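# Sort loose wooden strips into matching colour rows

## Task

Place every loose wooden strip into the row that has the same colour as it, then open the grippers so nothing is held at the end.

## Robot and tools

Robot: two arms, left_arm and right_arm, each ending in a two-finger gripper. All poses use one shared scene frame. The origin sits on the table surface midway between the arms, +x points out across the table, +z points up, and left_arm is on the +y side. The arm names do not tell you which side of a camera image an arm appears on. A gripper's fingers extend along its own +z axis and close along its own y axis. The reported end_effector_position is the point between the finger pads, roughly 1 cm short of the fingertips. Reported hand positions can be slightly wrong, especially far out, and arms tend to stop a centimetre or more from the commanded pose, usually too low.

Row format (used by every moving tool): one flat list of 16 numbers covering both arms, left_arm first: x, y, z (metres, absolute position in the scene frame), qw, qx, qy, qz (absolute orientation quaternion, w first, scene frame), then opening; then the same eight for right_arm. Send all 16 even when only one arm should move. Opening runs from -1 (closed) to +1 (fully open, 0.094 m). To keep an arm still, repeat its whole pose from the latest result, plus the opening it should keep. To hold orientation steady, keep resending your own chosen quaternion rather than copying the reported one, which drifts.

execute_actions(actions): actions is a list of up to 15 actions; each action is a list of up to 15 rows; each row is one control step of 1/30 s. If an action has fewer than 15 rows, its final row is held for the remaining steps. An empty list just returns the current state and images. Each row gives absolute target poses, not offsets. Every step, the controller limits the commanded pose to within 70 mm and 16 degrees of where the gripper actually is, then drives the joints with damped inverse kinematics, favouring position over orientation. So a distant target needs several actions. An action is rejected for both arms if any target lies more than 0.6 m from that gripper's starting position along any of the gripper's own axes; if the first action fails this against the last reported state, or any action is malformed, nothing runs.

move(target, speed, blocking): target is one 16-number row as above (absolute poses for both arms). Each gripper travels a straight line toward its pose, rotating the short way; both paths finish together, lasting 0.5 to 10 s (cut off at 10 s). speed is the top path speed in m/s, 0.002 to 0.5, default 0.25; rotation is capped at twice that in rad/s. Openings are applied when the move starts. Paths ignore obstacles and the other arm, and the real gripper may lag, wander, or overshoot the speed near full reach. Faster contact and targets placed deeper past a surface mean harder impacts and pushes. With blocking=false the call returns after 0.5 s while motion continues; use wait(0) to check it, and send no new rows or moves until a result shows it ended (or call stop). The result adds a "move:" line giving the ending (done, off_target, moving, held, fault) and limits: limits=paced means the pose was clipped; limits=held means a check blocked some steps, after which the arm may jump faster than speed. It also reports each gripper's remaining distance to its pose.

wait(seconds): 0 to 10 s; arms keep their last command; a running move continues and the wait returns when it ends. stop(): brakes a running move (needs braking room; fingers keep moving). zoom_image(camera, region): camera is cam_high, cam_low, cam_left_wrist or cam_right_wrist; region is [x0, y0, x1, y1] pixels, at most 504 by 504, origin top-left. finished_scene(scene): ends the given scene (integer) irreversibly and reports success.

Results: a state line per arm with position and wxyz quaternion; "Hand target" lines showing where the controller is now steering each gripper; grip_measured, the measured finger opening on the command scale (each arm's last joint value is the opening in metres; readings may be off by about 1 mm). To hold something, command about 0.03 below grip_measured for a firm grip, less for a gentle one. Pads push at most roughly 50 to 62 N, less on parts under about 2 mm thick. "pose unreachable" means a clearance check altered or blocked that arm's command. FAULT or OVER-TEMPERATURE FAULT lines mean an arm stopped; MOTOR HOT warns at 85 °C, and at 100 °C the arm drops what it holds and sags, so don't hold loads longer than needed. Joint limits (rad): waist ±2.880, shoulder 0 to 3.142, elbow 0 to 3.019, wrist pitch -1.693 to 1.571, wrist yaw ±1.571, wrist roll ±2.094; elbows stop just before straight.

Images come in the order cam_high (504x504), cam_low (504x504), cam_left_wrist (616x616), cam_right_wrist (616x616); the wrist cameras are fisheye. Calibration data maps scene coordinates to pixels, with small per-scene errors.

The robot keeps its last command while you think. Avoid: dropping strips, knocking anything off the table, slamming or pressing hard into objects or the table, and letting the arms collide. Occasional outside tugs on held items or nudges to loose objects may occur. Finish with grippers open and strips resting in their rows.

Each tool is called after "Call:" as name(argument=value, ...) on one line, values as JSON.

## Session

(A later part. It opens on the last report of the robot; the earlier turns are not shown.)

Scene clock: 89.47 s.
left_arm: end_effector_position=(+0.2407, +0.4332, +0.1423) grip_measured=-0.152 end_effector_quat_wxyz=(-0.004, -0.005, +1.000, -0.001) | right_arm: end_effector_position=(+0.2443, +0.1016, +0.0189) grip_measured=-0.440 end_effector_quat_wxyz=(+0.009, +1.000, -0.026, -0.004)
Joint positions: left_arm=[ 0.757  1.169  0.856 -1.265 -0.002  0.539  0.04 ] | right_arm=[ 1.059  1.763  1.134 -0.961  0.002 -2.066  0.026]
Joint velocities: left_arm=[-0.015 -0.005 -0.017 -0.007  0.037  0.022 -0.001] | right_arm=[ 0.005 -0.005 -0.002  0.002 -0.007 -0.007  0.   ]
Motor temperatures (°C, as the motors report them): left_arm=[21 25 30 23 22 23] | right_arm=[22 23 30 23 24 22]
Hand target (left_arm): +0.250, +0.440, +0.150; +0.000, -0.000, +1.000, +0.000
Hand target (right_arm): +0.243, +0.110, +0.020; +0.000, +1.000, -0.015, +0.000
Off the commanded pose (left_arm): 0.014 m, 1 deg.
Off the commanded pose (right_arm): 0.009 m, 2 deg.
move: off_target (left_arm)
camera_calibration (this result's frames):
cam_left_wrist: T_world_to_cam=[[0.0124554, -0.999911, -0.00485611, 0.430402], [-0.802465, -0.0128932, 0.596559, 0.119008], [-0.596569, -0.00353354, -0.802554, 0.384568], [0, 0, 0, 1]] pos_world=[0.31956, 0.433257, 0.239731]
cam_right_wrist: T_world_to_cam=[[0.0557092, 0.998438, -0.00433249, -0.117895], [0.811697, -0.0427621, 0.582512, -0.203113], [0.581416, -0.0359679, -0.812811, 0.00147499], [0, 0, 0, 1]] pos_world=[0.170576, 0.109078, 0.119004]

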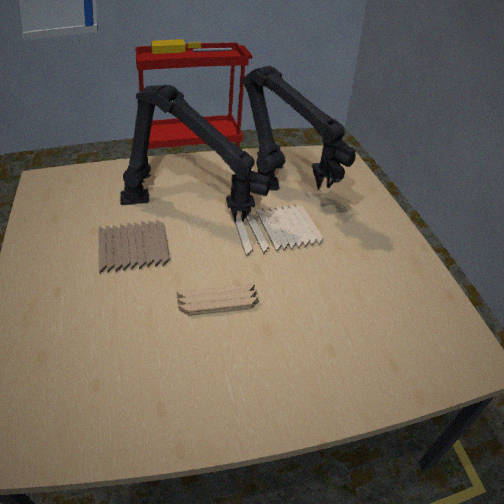

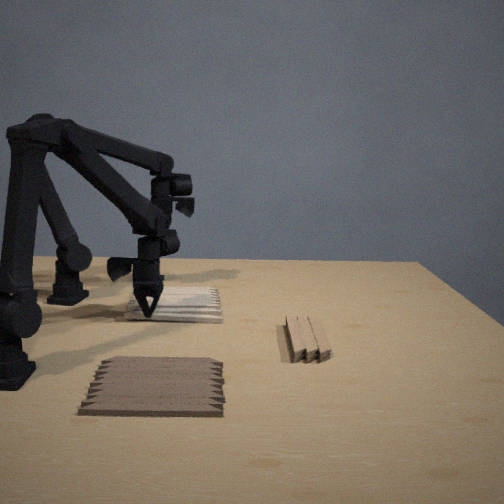

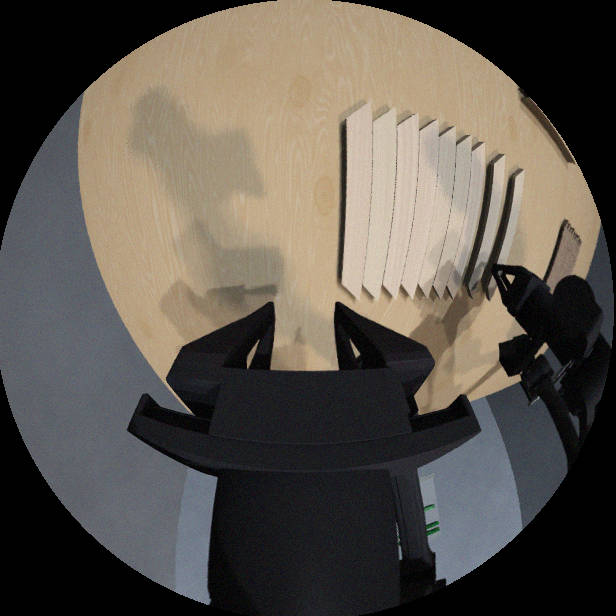

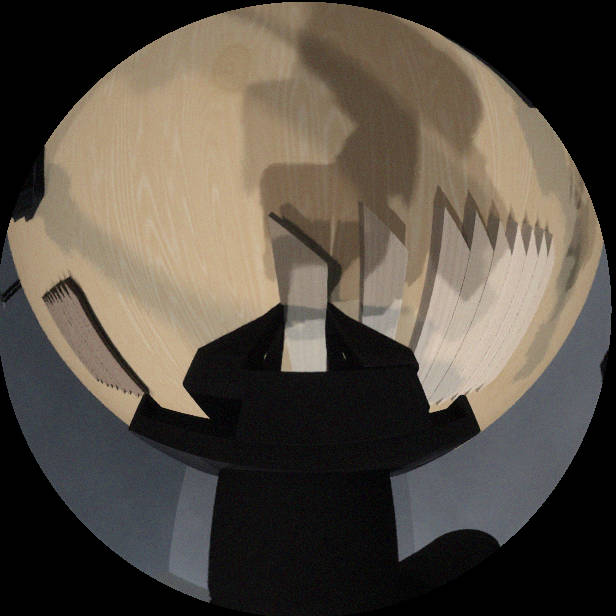

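Call:
move(target=[0.25,0.44,0.15,0,0,1,0,-0.15,0.238,0.106,0.013,0,-1,0.015,0,-0.52], speed=0.1)

Call:
move(target=[0.25,0.44,0.15,0,0,1,0,-0.15,0.238,0.106,0.013,0,-1,0.015,0,-0.15])

Call:
move(target=[0.25,0.44,0.15,0,0,1,0,-0.15,0.247,0.112,0.065,0,-1,0.015,0,-0.15])

Call:
move(target=[0.25,0.44,0.15,0,0,1,0,-0.15,0.325,0.055,0.055,0,-0.719,0.695,0,1], speed=0.5)

Call:
move(target=[0.25,0.44,0.15,0,0,1,0,-0.15,0.322,0.055,0.022,0,-0.719,0.695,0,1], speed=0.15)

Call:
move(target=[0.25,0.44,0.15,0,0,1,0,-0.15,0.319,0.138,0.027,0,-0.719,0.695,0,1], speed=0.08)

Scene clock: 99.07 s.
left_arm: end_effector_position=(+0.2407, +0.4332, +0.1423) grip_measured=-0.152 end_effector_quat_wxyz=(-0.004, -0.005, +1.000, -0.001) | right_arm: end_effector_position=(+0.2417, +0.0984, +0.0127) grip_measured=-0.440 end_effector_quat_wxyz=(+0.008, +1.000, -0.025, -0.003)
Joint positions: left_arm=[ 0.757  1.169  0.856 -1.265 -0.002  0.539  0.04 ] | right_arm=[ 1.06   1.763  1.114 -0.939  0.002 -2.067  0.026]
Joint velocities: left_arm=[-0.005  0.005  0.007  0.002  0.007  0.022  0.001] | right_arm=[-0.015 -0.015  0.007  0.012  0.051  0.066 -0.001]
Motor temperatures (°C, as the motors report them): left_arm=[21 25 31 23 22 23] | right_arm=[22 23 30 23 24 22]
Hand target (left_arm): +0.250, +0.440, +0.150; +0.000, -0.000, +1.000, +0.000
Hand target (right_arm): +0.238, +0.106, +0.013; +0.000, +1.000, -0.015, +0.000
Off the commanded pose (left_arm): 0.014 m, 1 deg.
Off the commanded pose (right_arm): 0.008 m, 1 deg.
move: off_target (left_arm)
camera_calibration (this result's frames):
cam_left_wrist: T_world_to_cam=[[0.0124554, -0.999911, -0.00485611, 0.430402], [-0.802465, -0.0128932, 0.596559, 0.119008], [-0.596569, -0.00353354, -0.802554, 0.384568], [0, 0, 0, 1]] pos_world=[0.31956, 0.433257, 0.239731]
cam_right_wrist: T_world_to_cam=[[0.053047, 0.998589, -0.00230609, -0.114007], [0.81113, -0.0417416, 0.583374, -0.197532], [0.582455, -0.0328168, -0.8122, -0.00277202], [0, 0, 0, 1]] pos_world=[0.167886, 0.10551, 0.112721]

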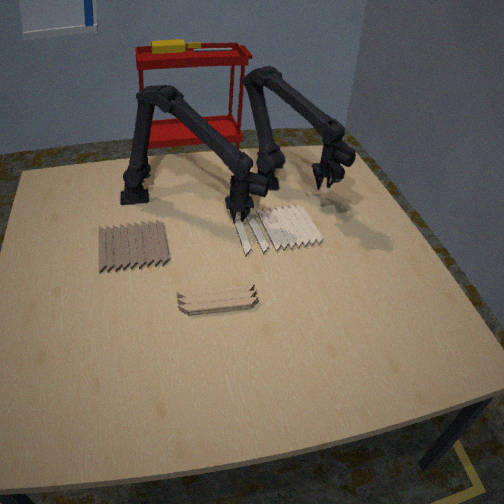

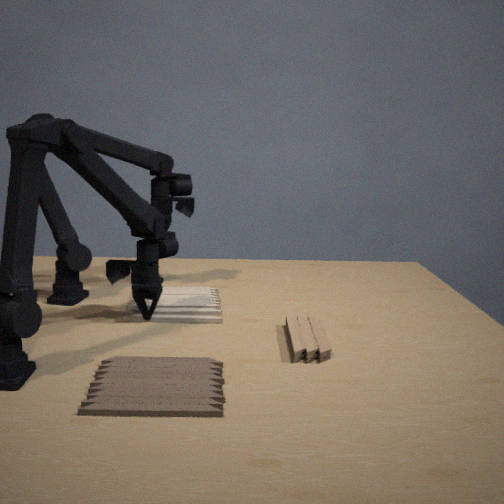

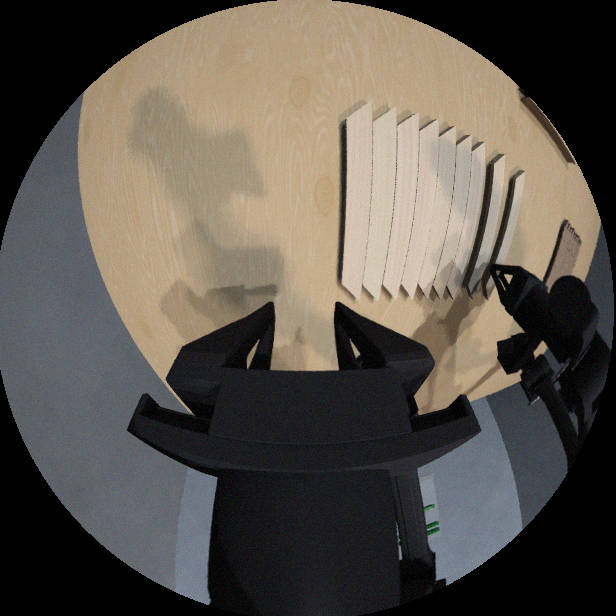

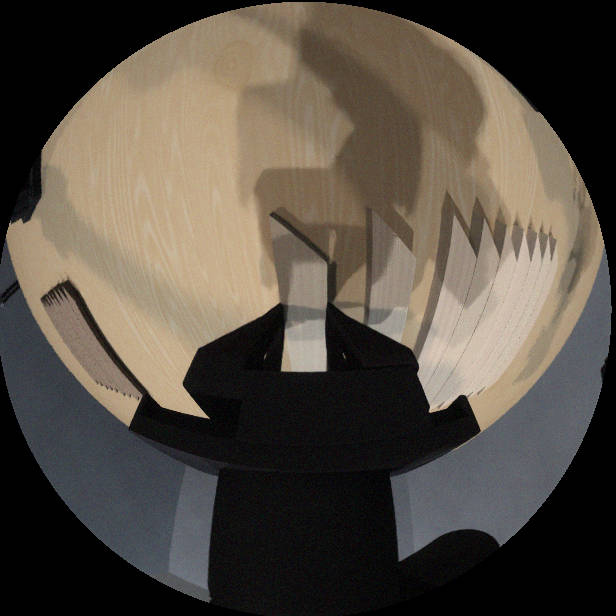

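Scene clock: 99.77 s.
left_arm: end_effector_position=(+0.2407, +0.4332, +0.1423) grip_measured=-0.152 end_effector_quat_wxyz=(-0.004, -0.005, +1.000, -0.001) | right_arm: end_effector_position=(+0.2406, +0.0986, +0.0121) grip_measured=-0.152 end_effector_quat_wxyz=(+0.008, +1.000, -0.024, -0.003)
Joint positions: left_arm=[ 0.757  1.169  0.856 -1.265 -0.002  0.539  0.04 ] | right_arm=[ 1.063  1.763  1.112 -0.937  0.002 -2.067  0.04 ]
Joint velocities: left_arm=[-0.005 -0.005 -0.022  0.012 -0.007  0.022  0.   ] | right_arm=[-0.005 -0.005  0.017 -0.002 -0.007 -0.11   0.   ]
Motor temperatures (°C, as the motors report them): left_arm=[21 25 31 23 22 23] | right_arm=[22 23 30 23 24 22]
Hand target (left_arm): +0.250, +0.440, +0.150; +0.000, -0.000, +1.000, +0.000
Hand target (right_arm): +0.238, +0.106, +0.013; +0.000, +1.000, -0.015, +0.000
Off the commanded pose (left_arm): 0.014 m, 1 deg.
Off the commanded pose (right_arm): 0.008 m, 1 deg.
move: off_target (left_arm)
camera_calibration (this result's frames):
cam_left_wrist: T_world_to_cam=[[0.0124554, -0.999911, -0.00485611, 0.430402], [-0.802465, -0.0128932, 0.596559, 0.119008], [-0.596569, -0.00353354, -0.802554, 0.384568], [0, 0, 0, 1]] pos_world=[0.31956, 0.433257, 0.239731]
cam_right_wrist: T_world_to_cam=[[0.0507612, 0.998708, -0.00230609, -0.113582], [0.811224, -0.0398849, 0.583374, -0.196476], [0.582529, -0.0314835, -0.8122, -0.00272879], [0, 0, 0, 1]] pos_world=[0.166741, 0.105512, 0.112141]

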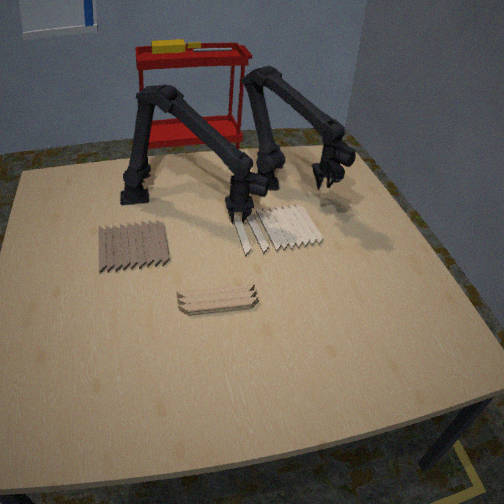

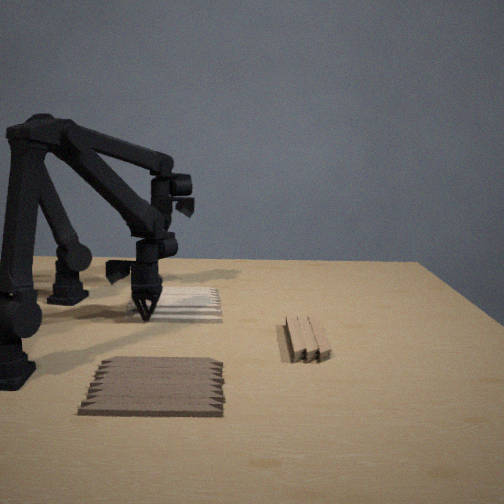

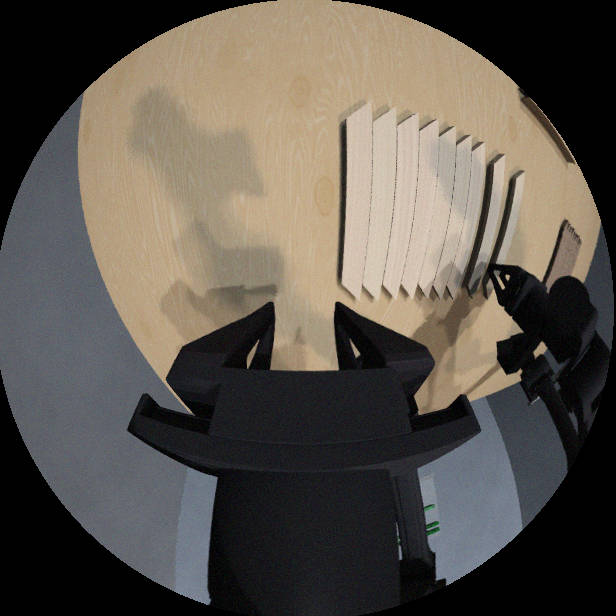

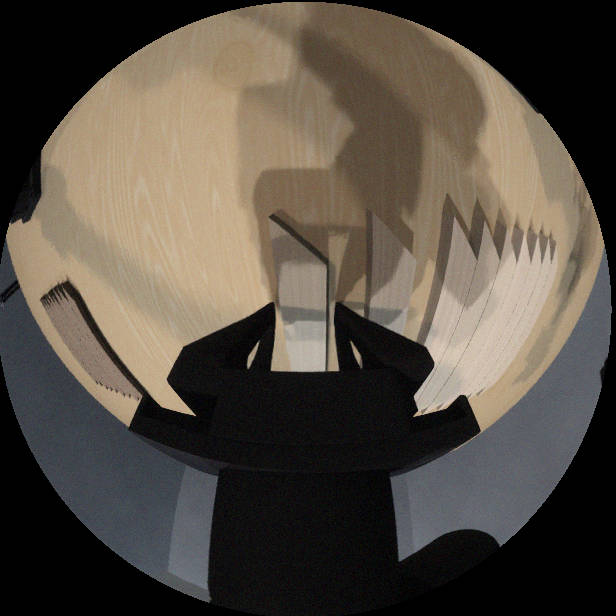

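Scene clock: 100.63 s.
left_arm: end_effector_position=(+0.2407, +0.4332, +0.1423) grip_measured=-0.152 end_effector_quat_wxyz=(-0.004, -0.005, +1.000, -0.001) | right_arm: end_effector_position=(+0.2405, +0.0984, +0.0484) grip_measured=-0.151 end_effector_quat_wxyz=(+0.016, +1.000, -0.021, -0.008)
Joint positions: left_arm=[ 0.757  1.169  0.856 -1.265 -0.002  0.539  0.04 ] | right_arm=[ 1.063  1.718  1.163 -1.052  0.002 -2.072  0.04 ]
Joint velocities: left_arm=[-0.015  0.005 -0.002 -0.007 -0.022  0.066  0.   ] | right_arm=[-0.005 -0.015  0.002 -0.002  0.051 -0.037 -0.   ]
Motor temperatures (°C, as the motors report them): left_arm=[21 25 31 23 22 23] | right_arm=[22 23 30 23 24 22]
Hand target (left_arm): +0.250, +0.440, +0.150; +0.000, -0.000, +1.000, +0.000
Hand target (right_arm): +0.247, +0.112, +0.065; +0.000, +1.000, -0.015, +0.000
Off the commanded pose (left_arm): 0.014 m, 1 deg.
Off the commanded pose (right_arm): 0.022 m, 2 deg.
move: off_target (left_arm, right_arm)
camera_calibration (this result's frames):
cam_left_wrist: T_world_to_cam=[[0.0124554, -0.999911, -0.00485611, 0.430402], [-0.802465, -0.0128932, 0.596559, 0.119008], [-0.596569, -0.00353354, -0.802554, 0.384568], [0, 0, 0, 1]] pos_world=[0.31956, 0.433257, 0.239731]
cam_right_wrist: T_world_to_cam=[[0.0457069, 0.99878, -0.0186961, -0.111308], [0.817064, -0.0266102, 0.575933, -0.219924], [0.574733, -0.0416, -0.817283, 0.0299343], [0, 0, 0, 1]] pos_world=[0.167575, 0.106565, 0.149045]

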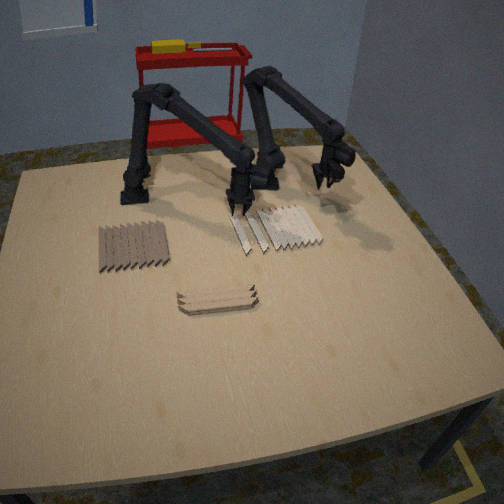

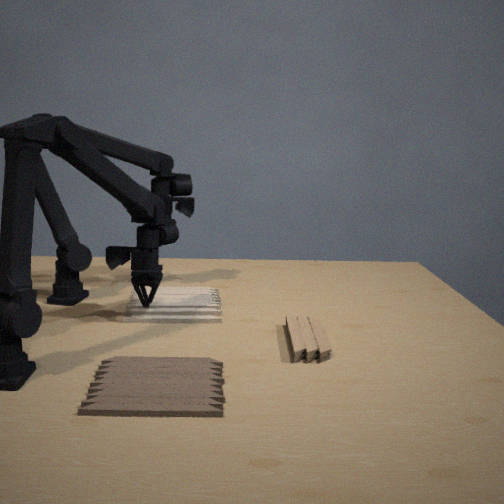

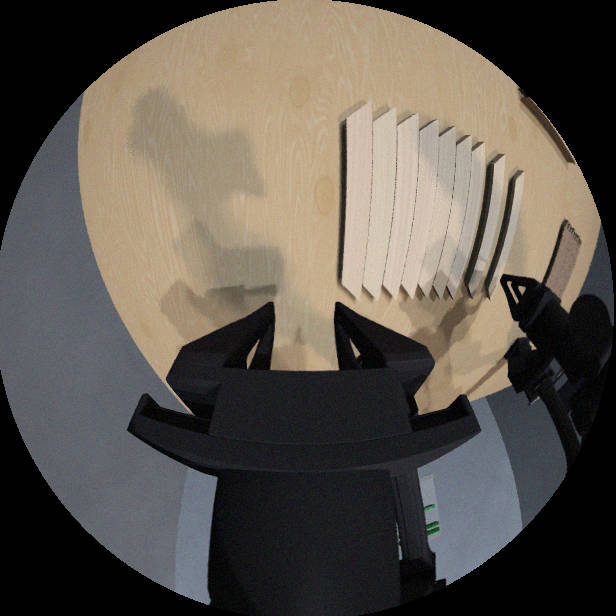

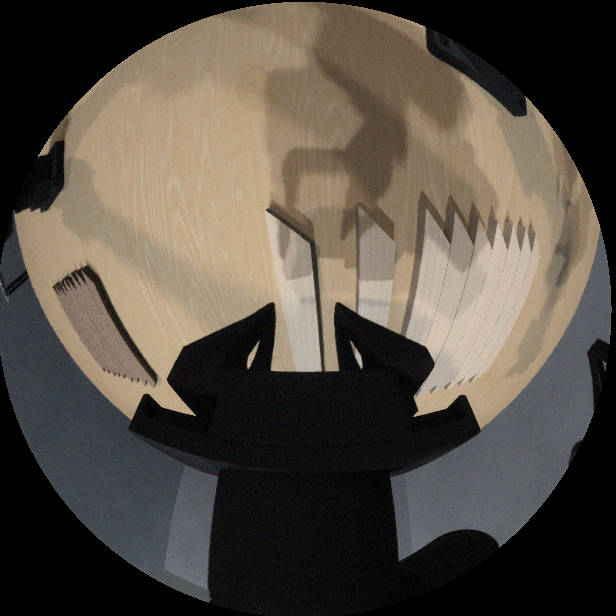

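Scene clock: 102.83 s.
left_arm: end_effector_position=(+0.2407, +0.4332, +0.1423) grip_measured=-0.152 end_effector_quat_wxyz=(-0.004, -0.005, +1.000, -0.001) | right_arm: end_effector_position=(+0.3102, +0.0451, +0.0477) grip_measured=+1.000 end_effector_quat_wxyz=(+0.019, +0.726, -0.688, -0.001)
Joint positions: left_arm=[ 0.757  1.169  0.856 -1.265 -0.002  0.539  0.04 ] | right_arm=[ 0.87   1.718  1.161 -1.052 -0.003 -0.791  0.094]
Joint velocities: left_arm=[-0.015 -0.005  0.002  0.007 -0.081  0.007  0.001] | right_arm=[-0.015 -0.015 -0.017 -0.002  0.007 -0.022  0.   ]
Motor temperatures (°C, as the motors report them): left_arm=[21 25 31 23 22 23] | right_arm=[22 23 30 23 24 22]
Hand target (left_arm): +0.250, +0.440, +0.150; +0.000, -0.000, +1.000, +0.000
Hand target (right_arm): +0.325, +0.056, +0.055; -0.000, +0.719, -0.695, -0.000
Off the commanded pose (left_arm): 0.014 m, 1 deg.
Off the commanded pose (right_arm): 0.019 m, 2 deg.
move: off_target (left_arm, right_arm)
camera_calibration (this result's frames):
cam_left_wrist: T_world_to_cam=[[0.0124554, -0.999911, -0.00485611, 0.430402], [-0.802465, -0.0128932, 0.596559, 0.119008], [-0.596569, -0.00353354, -0.802554, 0.384568], [0, 0, 0, 1]] pos_world=[0.31956, 0.433257, 0.239731]
cam_right_wrist: T_world_to_cam=[[0.998627, 0.0500931, -0.0153238, -0.314243], [0.0490913, -0.792826, 0.607467, -0.00662508], [0.0182808, -0.607385, -0.794197, 0.184076], [0, 0, 0, 1]] pos_world=[0.310772, 0.122294, 0.145401]

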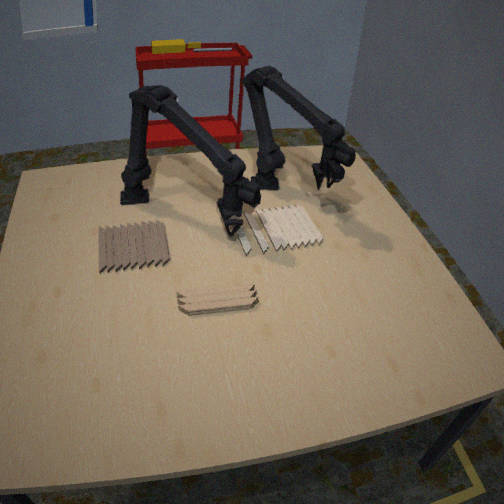

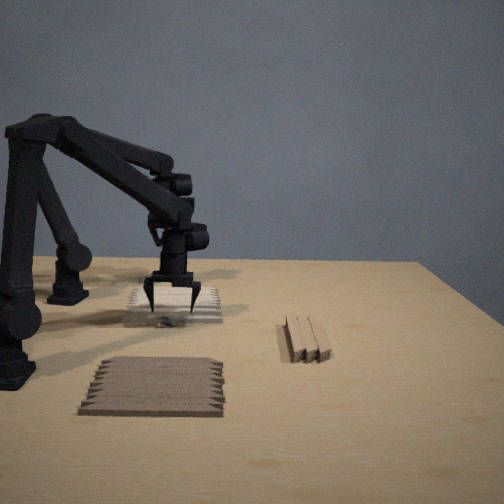

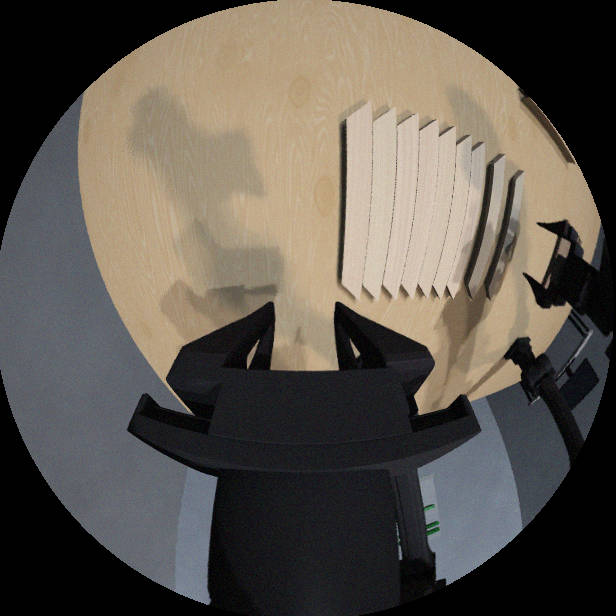

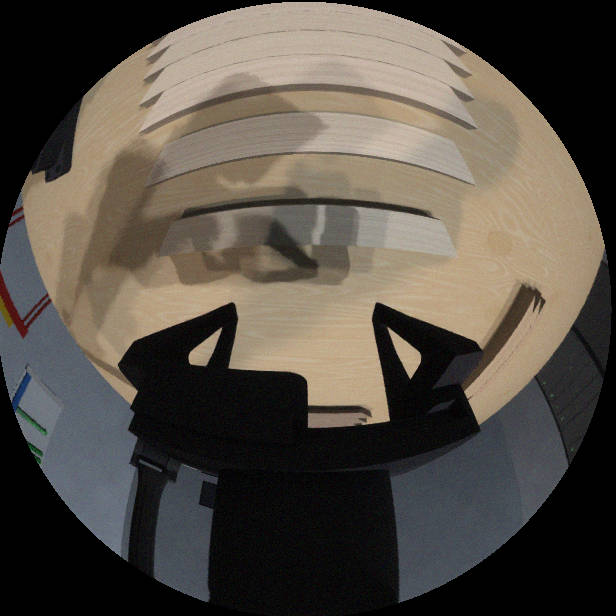

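Scene clock: 103.63 s.
left_arm: end_effector_position=(+0.2407, +0.4332, +0.1423) grip_measured=-0.152 end_effector_quat_wxyz=(-0.004, -0.005, +1.000, -0.001) | right_arm: end_effector_position=(+0.3166, +0.0518, +0.0212) grip_measured=+1.000 end_effector_quat_wxyz=(+0.009, +0.724, -0.690, -0.001)
Joint positions: left_arm=[ 0.757  1.169  0.856 -1.265 -0.002  0.539  0.04 ] | right_arm=[ 0.87   1.766  1.147 -0.969 -0.001 -0.784  0.094]
Joint velocities: left_arm=[-0.015  0.005  0.002 -0.017  0.037 -0.007 -0.001] | right_arm=[-0.015 -0.005 -0.012 -0.007 -0.007 -0.007  0.   ]
Motor temperatures (°C, as the motors report them): left_arm=[21 25 31 23 22 23] | right_arm=[22 23 30 23 24 22]
Hand target (left_arm): +0.250, +0.440, +0.150; +0.000, -0.000, +1.000, +0.000
Hand target (right_arm): +0.322, +0.055, +0.022; +0.000, +0.719, -0.695, +0.000
Off the commanded pose (left_arm): 0.014 m, 1 deg.
Off the commanded pose (right_arm): 0.006 m, 1 deg.
move: off_target (left_arm)
camera_calibration (this result's frames):
cam_left_wrist: T_world_to_cam=[[0.0124554, -0.999911, -0.00485611, 0.430402], [-0.802465, -0.0128932, 0.596559, 0.119008], [-0.596569, -0.00353354, -0.802554, 0.384568], [0, 0, 0, 1]] pos_world=[0.31956, 0.433257, 0.239731]
cam_right_wrist: T_world_to_cam=[[0.999042, 0.0437642, -0.000120653, -0.321529], [0.0351718, -0.801249, 0.597296, 0.0194847], [0.0260435, -0.596728, -0.802021, 0.16418], [0, 0, 0, 1]] pos_world=[0.316259, 0.127654, 0.119999]

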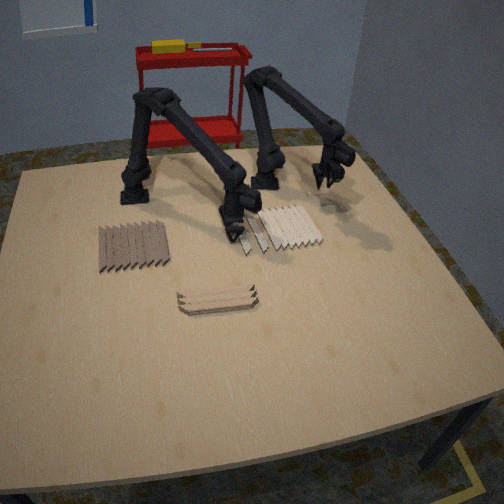

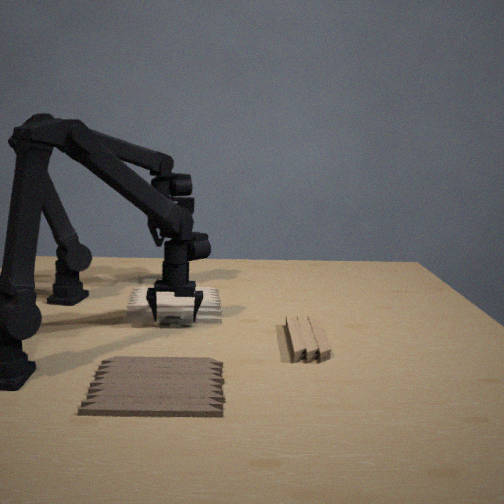

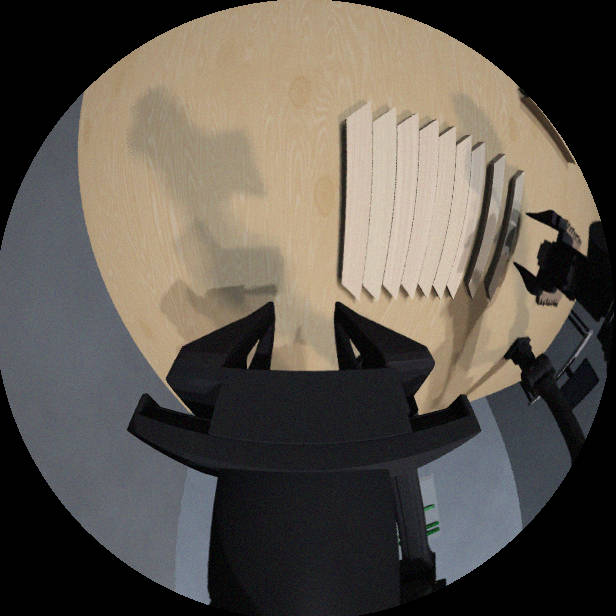

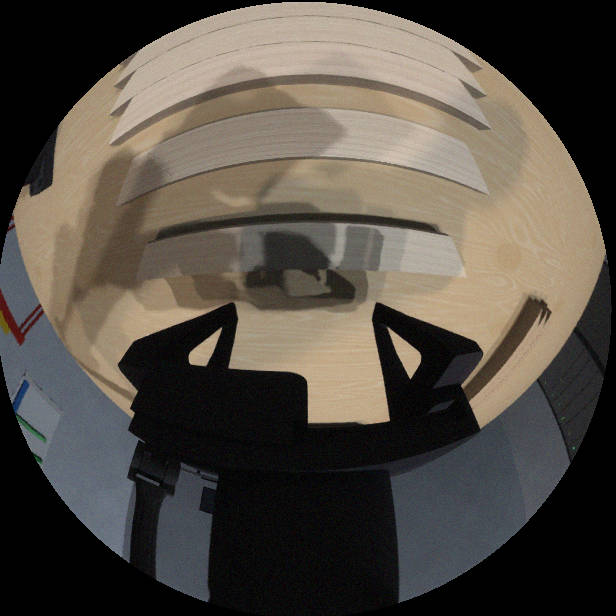

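Scene clock: 105.07 s.
left_arm: end_effector_position=(+0.2407, +0.4332, +0.1423) grip_measured=-0.152 end_effector_quat_wxyz=(-0.004, -0.005, +1.000, -0.001) | right_arm: end_effector_position=(+0.3115, +0.1201, +0.0153) grip_measured=+1.000 end_effector_quat_wxyz=(+0.014, +0.720, -0.694, +0.001)
Joint positions: left_arm=[ 0.757  1.169  0.856 -1.265 -0.002  0.539  0.04 ] | right_arm=[ 0.966  1.889  1.313 -1.024 -0.001 -0.677  0.094]
Joint velocities: left_arm=[ 0.005  0.005 -0.002 -0.002  0.037  0.007  0.   ] | right_arm=[ 0.005 -0.015 -0.002  0.002 -0.007  0.007  0.   ]
Motor temperatures (°C, as the motors report them): left_arm=[21 25 31 23 22 23] | right_arm=[22 23 30 23 24 22]
Hand target (left_arm): +0.250, +0.440, +0.150; +0.000, -0.000, +1.000, +0.000
Hand target (right_arm): +0.318, +0.137, +0.027; -0.000, +0.719, -0.695, +0.000
Off the commanded pose (left_arm): 0.014 m, 1 deg.
Off the commanded pose (right_arm): 0.023 m, 2 deg.
move: off_target (left_arm, right_arm)
camera_calibration (this result's frames):
cam_left_wrist: T_world_to_cam=[[0.0124554, -0.999911, -0.00485611, 0.430402], [-0.802465, -0.0128932, 0.596559, 0.119008], [-0.596569, -0.00353354, -0.802554, 0.384568], [0, 0, 0, 1]] pos_world=[0.31956, 0.433257, 0.239731]
cam_right_wrist: T_world_to_cam=[[0.999439, 0.0330994, -0.00518655, -0.31819], [0.0294861, -0.795496, 0.60524, 0.0788716], [0.0159072, -0.605054, -0.796026, 0.204395], [0, 0, 0, 1]] pos_world=[0.312435, 0.196944, 0.113317]

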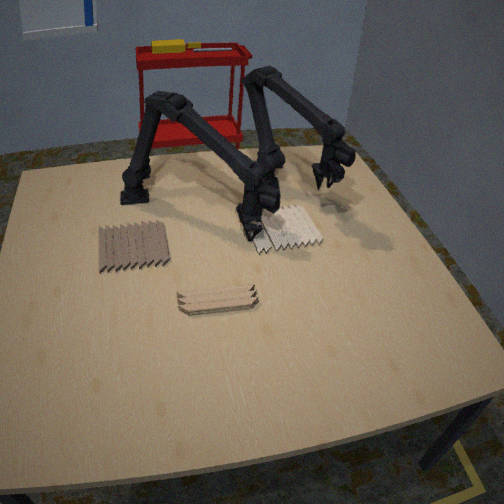

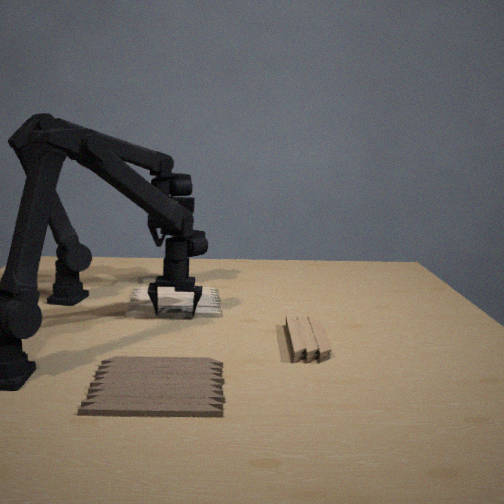

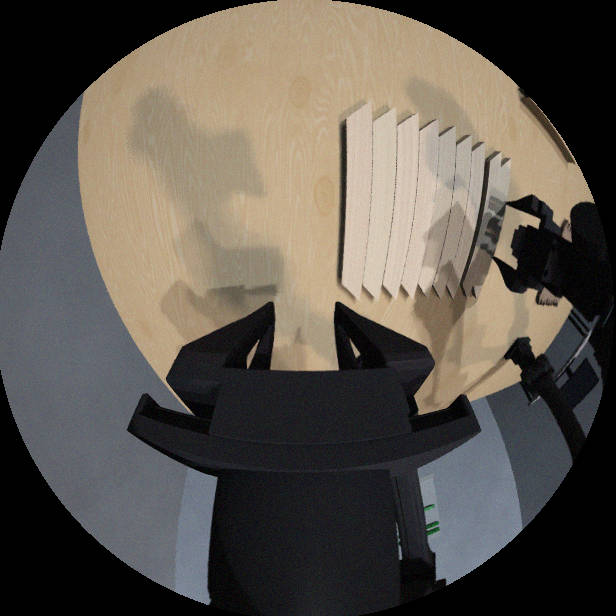

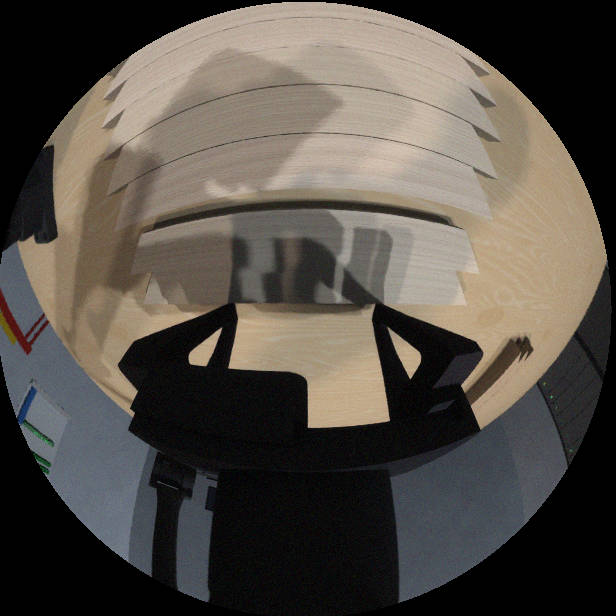

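Call:
move(target=[0.25,0.44,0.15,0,0,1,0,-0.15,0.319,0.151,0.028,0,-0.733,0.68,0,1], speed=0.06)

Scene clock: 108.30 s.
left_arm: end_effector_position=(+0.2407, +0.4332, +0.1423) grip_measured=-0.152 end_effector_quat_wxyz=(-0.004, -0.005, +1.000, -0.001) | right_arm: end_effector_position=(+0.3128, +0.1321, +0.0166) grip_measured=+1.000 end_effector_quat_wxyz=(+0.015, +0.726, -0.688, +0.002)
Joint positions: left_arm=[ 0.757  1.169  0.856 -1.265 -0.002  0.539  0.04 ] | right_arm=[ 0.978  1.911  1.352 -1.041 -0.001 -0.682  0.094]
Joint velocities: left_arm=[ 0.005 -0.015  0.012 -0.022  0.037  0.051 -0.002] | right_arm=[-0.005  0.005  0.007  0.002  0.022  0.022  0.   ]
Motor temperatures (°C, as the motors report them): left_arm=[21 25 31 23 22 23] | right_arm=[22 23 30 23 24 22]
Hand target (left_arm): +0.250, +0.440, +0.150; +0.000, -0.000, +1.000, +0.000
Hand target (right_arm): +0.319, +0.151, +0.028; -0.000, +0.733, -0.680, +0.000
Off the commanded pose (left_arm): 0.014 m, 1 deg.
Off the commanded pose (right_arm): 0.023 m, 2 deg.
move: off_target (left_arm, right_arm)
camera_calibration (this result's frames):
cam_left_wrist: T_world_to_cam=[[0.0124554, -0.999911, -0.00485611, 0.430402], [-0.802465, -0.0128932, 0.596559, 0.119008], [-0.596569, -0.00353354, -0.802554, 0.384568], [0, 0, 0, 1]] pos_world=[0.31956, 0.433257, 0.239731]
cam_right_wrist: T_world_to_cam=[[0.998739, 0.0498726, -0.00571467, -0.32181], [0.0431289, -0.794245, 0.606065, 0.0831959], [0.0256872, -0.605547, -0.795395, 0.209619], [0, 0, 0, 1]] pos_world=[0.312431, 0.209062, 0.114469]

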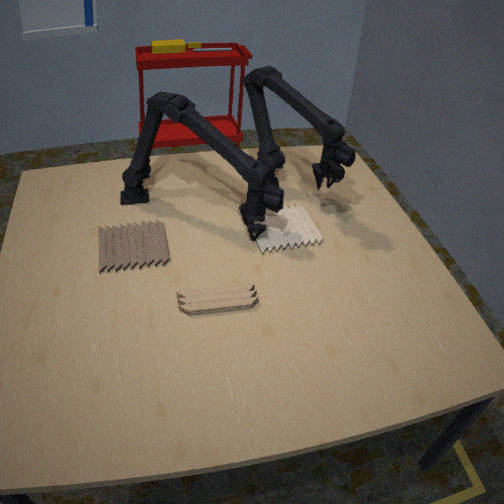

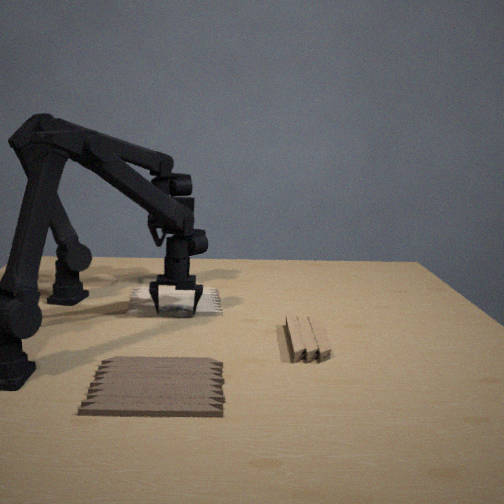

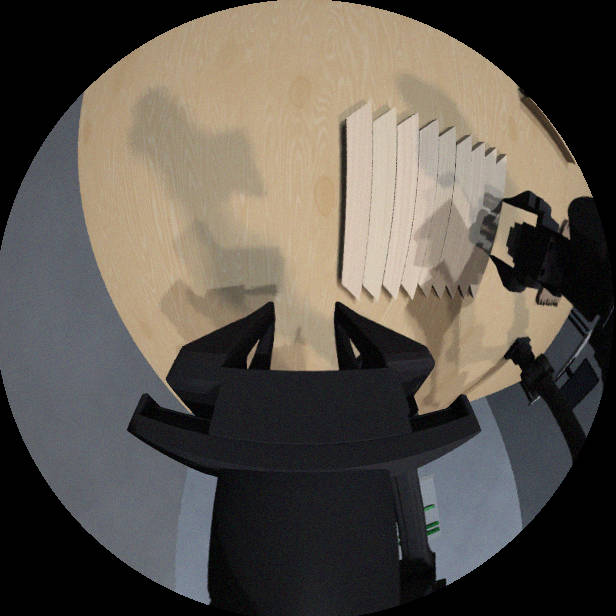

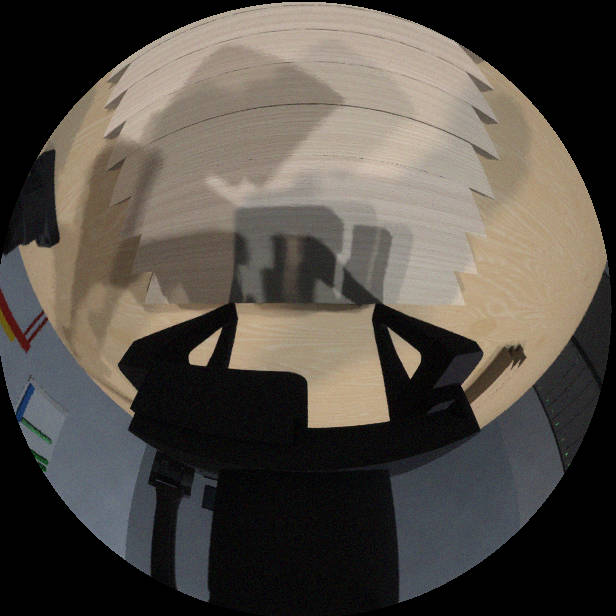

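Call:
move(target=[0.25,0.44,0.15,0,0,1,0,-0.15,0.31,0.03,0.09,0,-0.733,0.68,0,1])

Call:
finished_scene(scene=2)

Scene clock: 112.70 s.
left_arm: end_effector_position=(+0.2407, +0.4332, +0.1423) grip_measured=-0.152 end_effector_quat_wxyz=(-0.004, -0.005, +1.000, -0.001) | right_arm: end_effector_position=(+0.3118, +0.0318, +0.0920) grip_measured=+1.000 end_effector_quat_wxyz=(-0.008, +0.729, -0.684, +0.000)
Joint positions: left_arm=[ 0.757  1.169  0.856 -1.265 -0.002  0.539  0.04 ] | right_arm=[ 0.849  1.609  1.152 -1.098  0.001 -0.822  0.094]
Joint velocities: left_arm=[-0.005  0.005 -0.007 -0.002  0.007 -0.037  0.001] | right_arm=[-0.015 -0.005 -0.002 -0.002 -0.051 -0.051  0.   ]
Motor temperatures (°C, as the motors report them): left_arm=[21 25 32 23 22 23] | right_arm=[22 23 30 23 24 22]
Hand target (left_arm): +0.250, +0.440, +0.150; +0.000, -0.000, +1.000, +0.000
Hand target (right_arm): +0.311, +0.031, +0.090; -0.000, +0.733, -0.680, -0.000
Off the commanded pose (left_arm): 0.014 m, 1 deg.
Off the commanded pose (right_arm): 0.003 m, 1 deg.
move: off_target (left_arm)
camera_calibration (this result's frames):
cam_left_wrist: T_world_to_cam=[[0.0124554, -0.999911, -0.00485611, 0.430402], [-0.802465, -0.0128932, 0.596559, 0.119008], [-0.596569, -0.00353354, -0.802554, 0.384568], [0, 0, 0, 1]] pos_world=[0.31956, 0.433257, 0.239731]
cam_right_wrist: T_world_to_cam=[[0.997864, 0.0602445, 0.025248, -0.318355], [0.0344817, -0.814093, 0.57971, -0.036351], [0.0554786, -0.577602, -0.814431, 0.200528], [0, 0, 0, 1]] pos_world=[0.307804, 0.105411, 0.192427]

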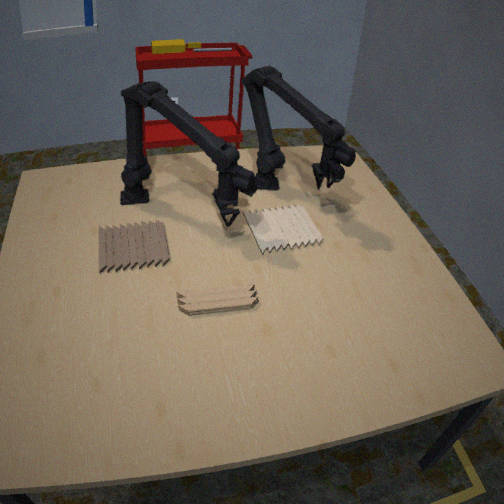

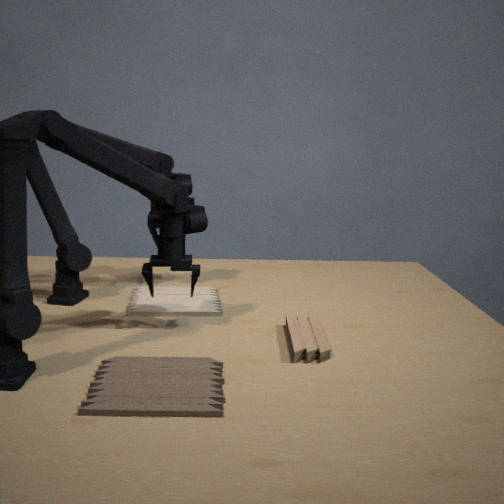

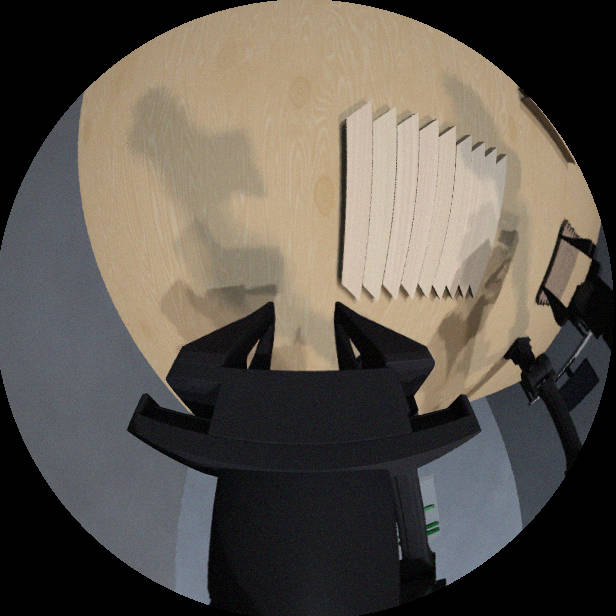

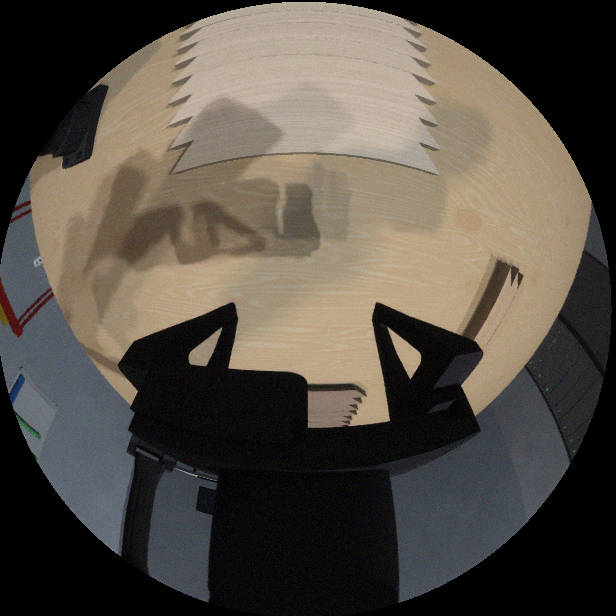

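The scene is finished: the task was done.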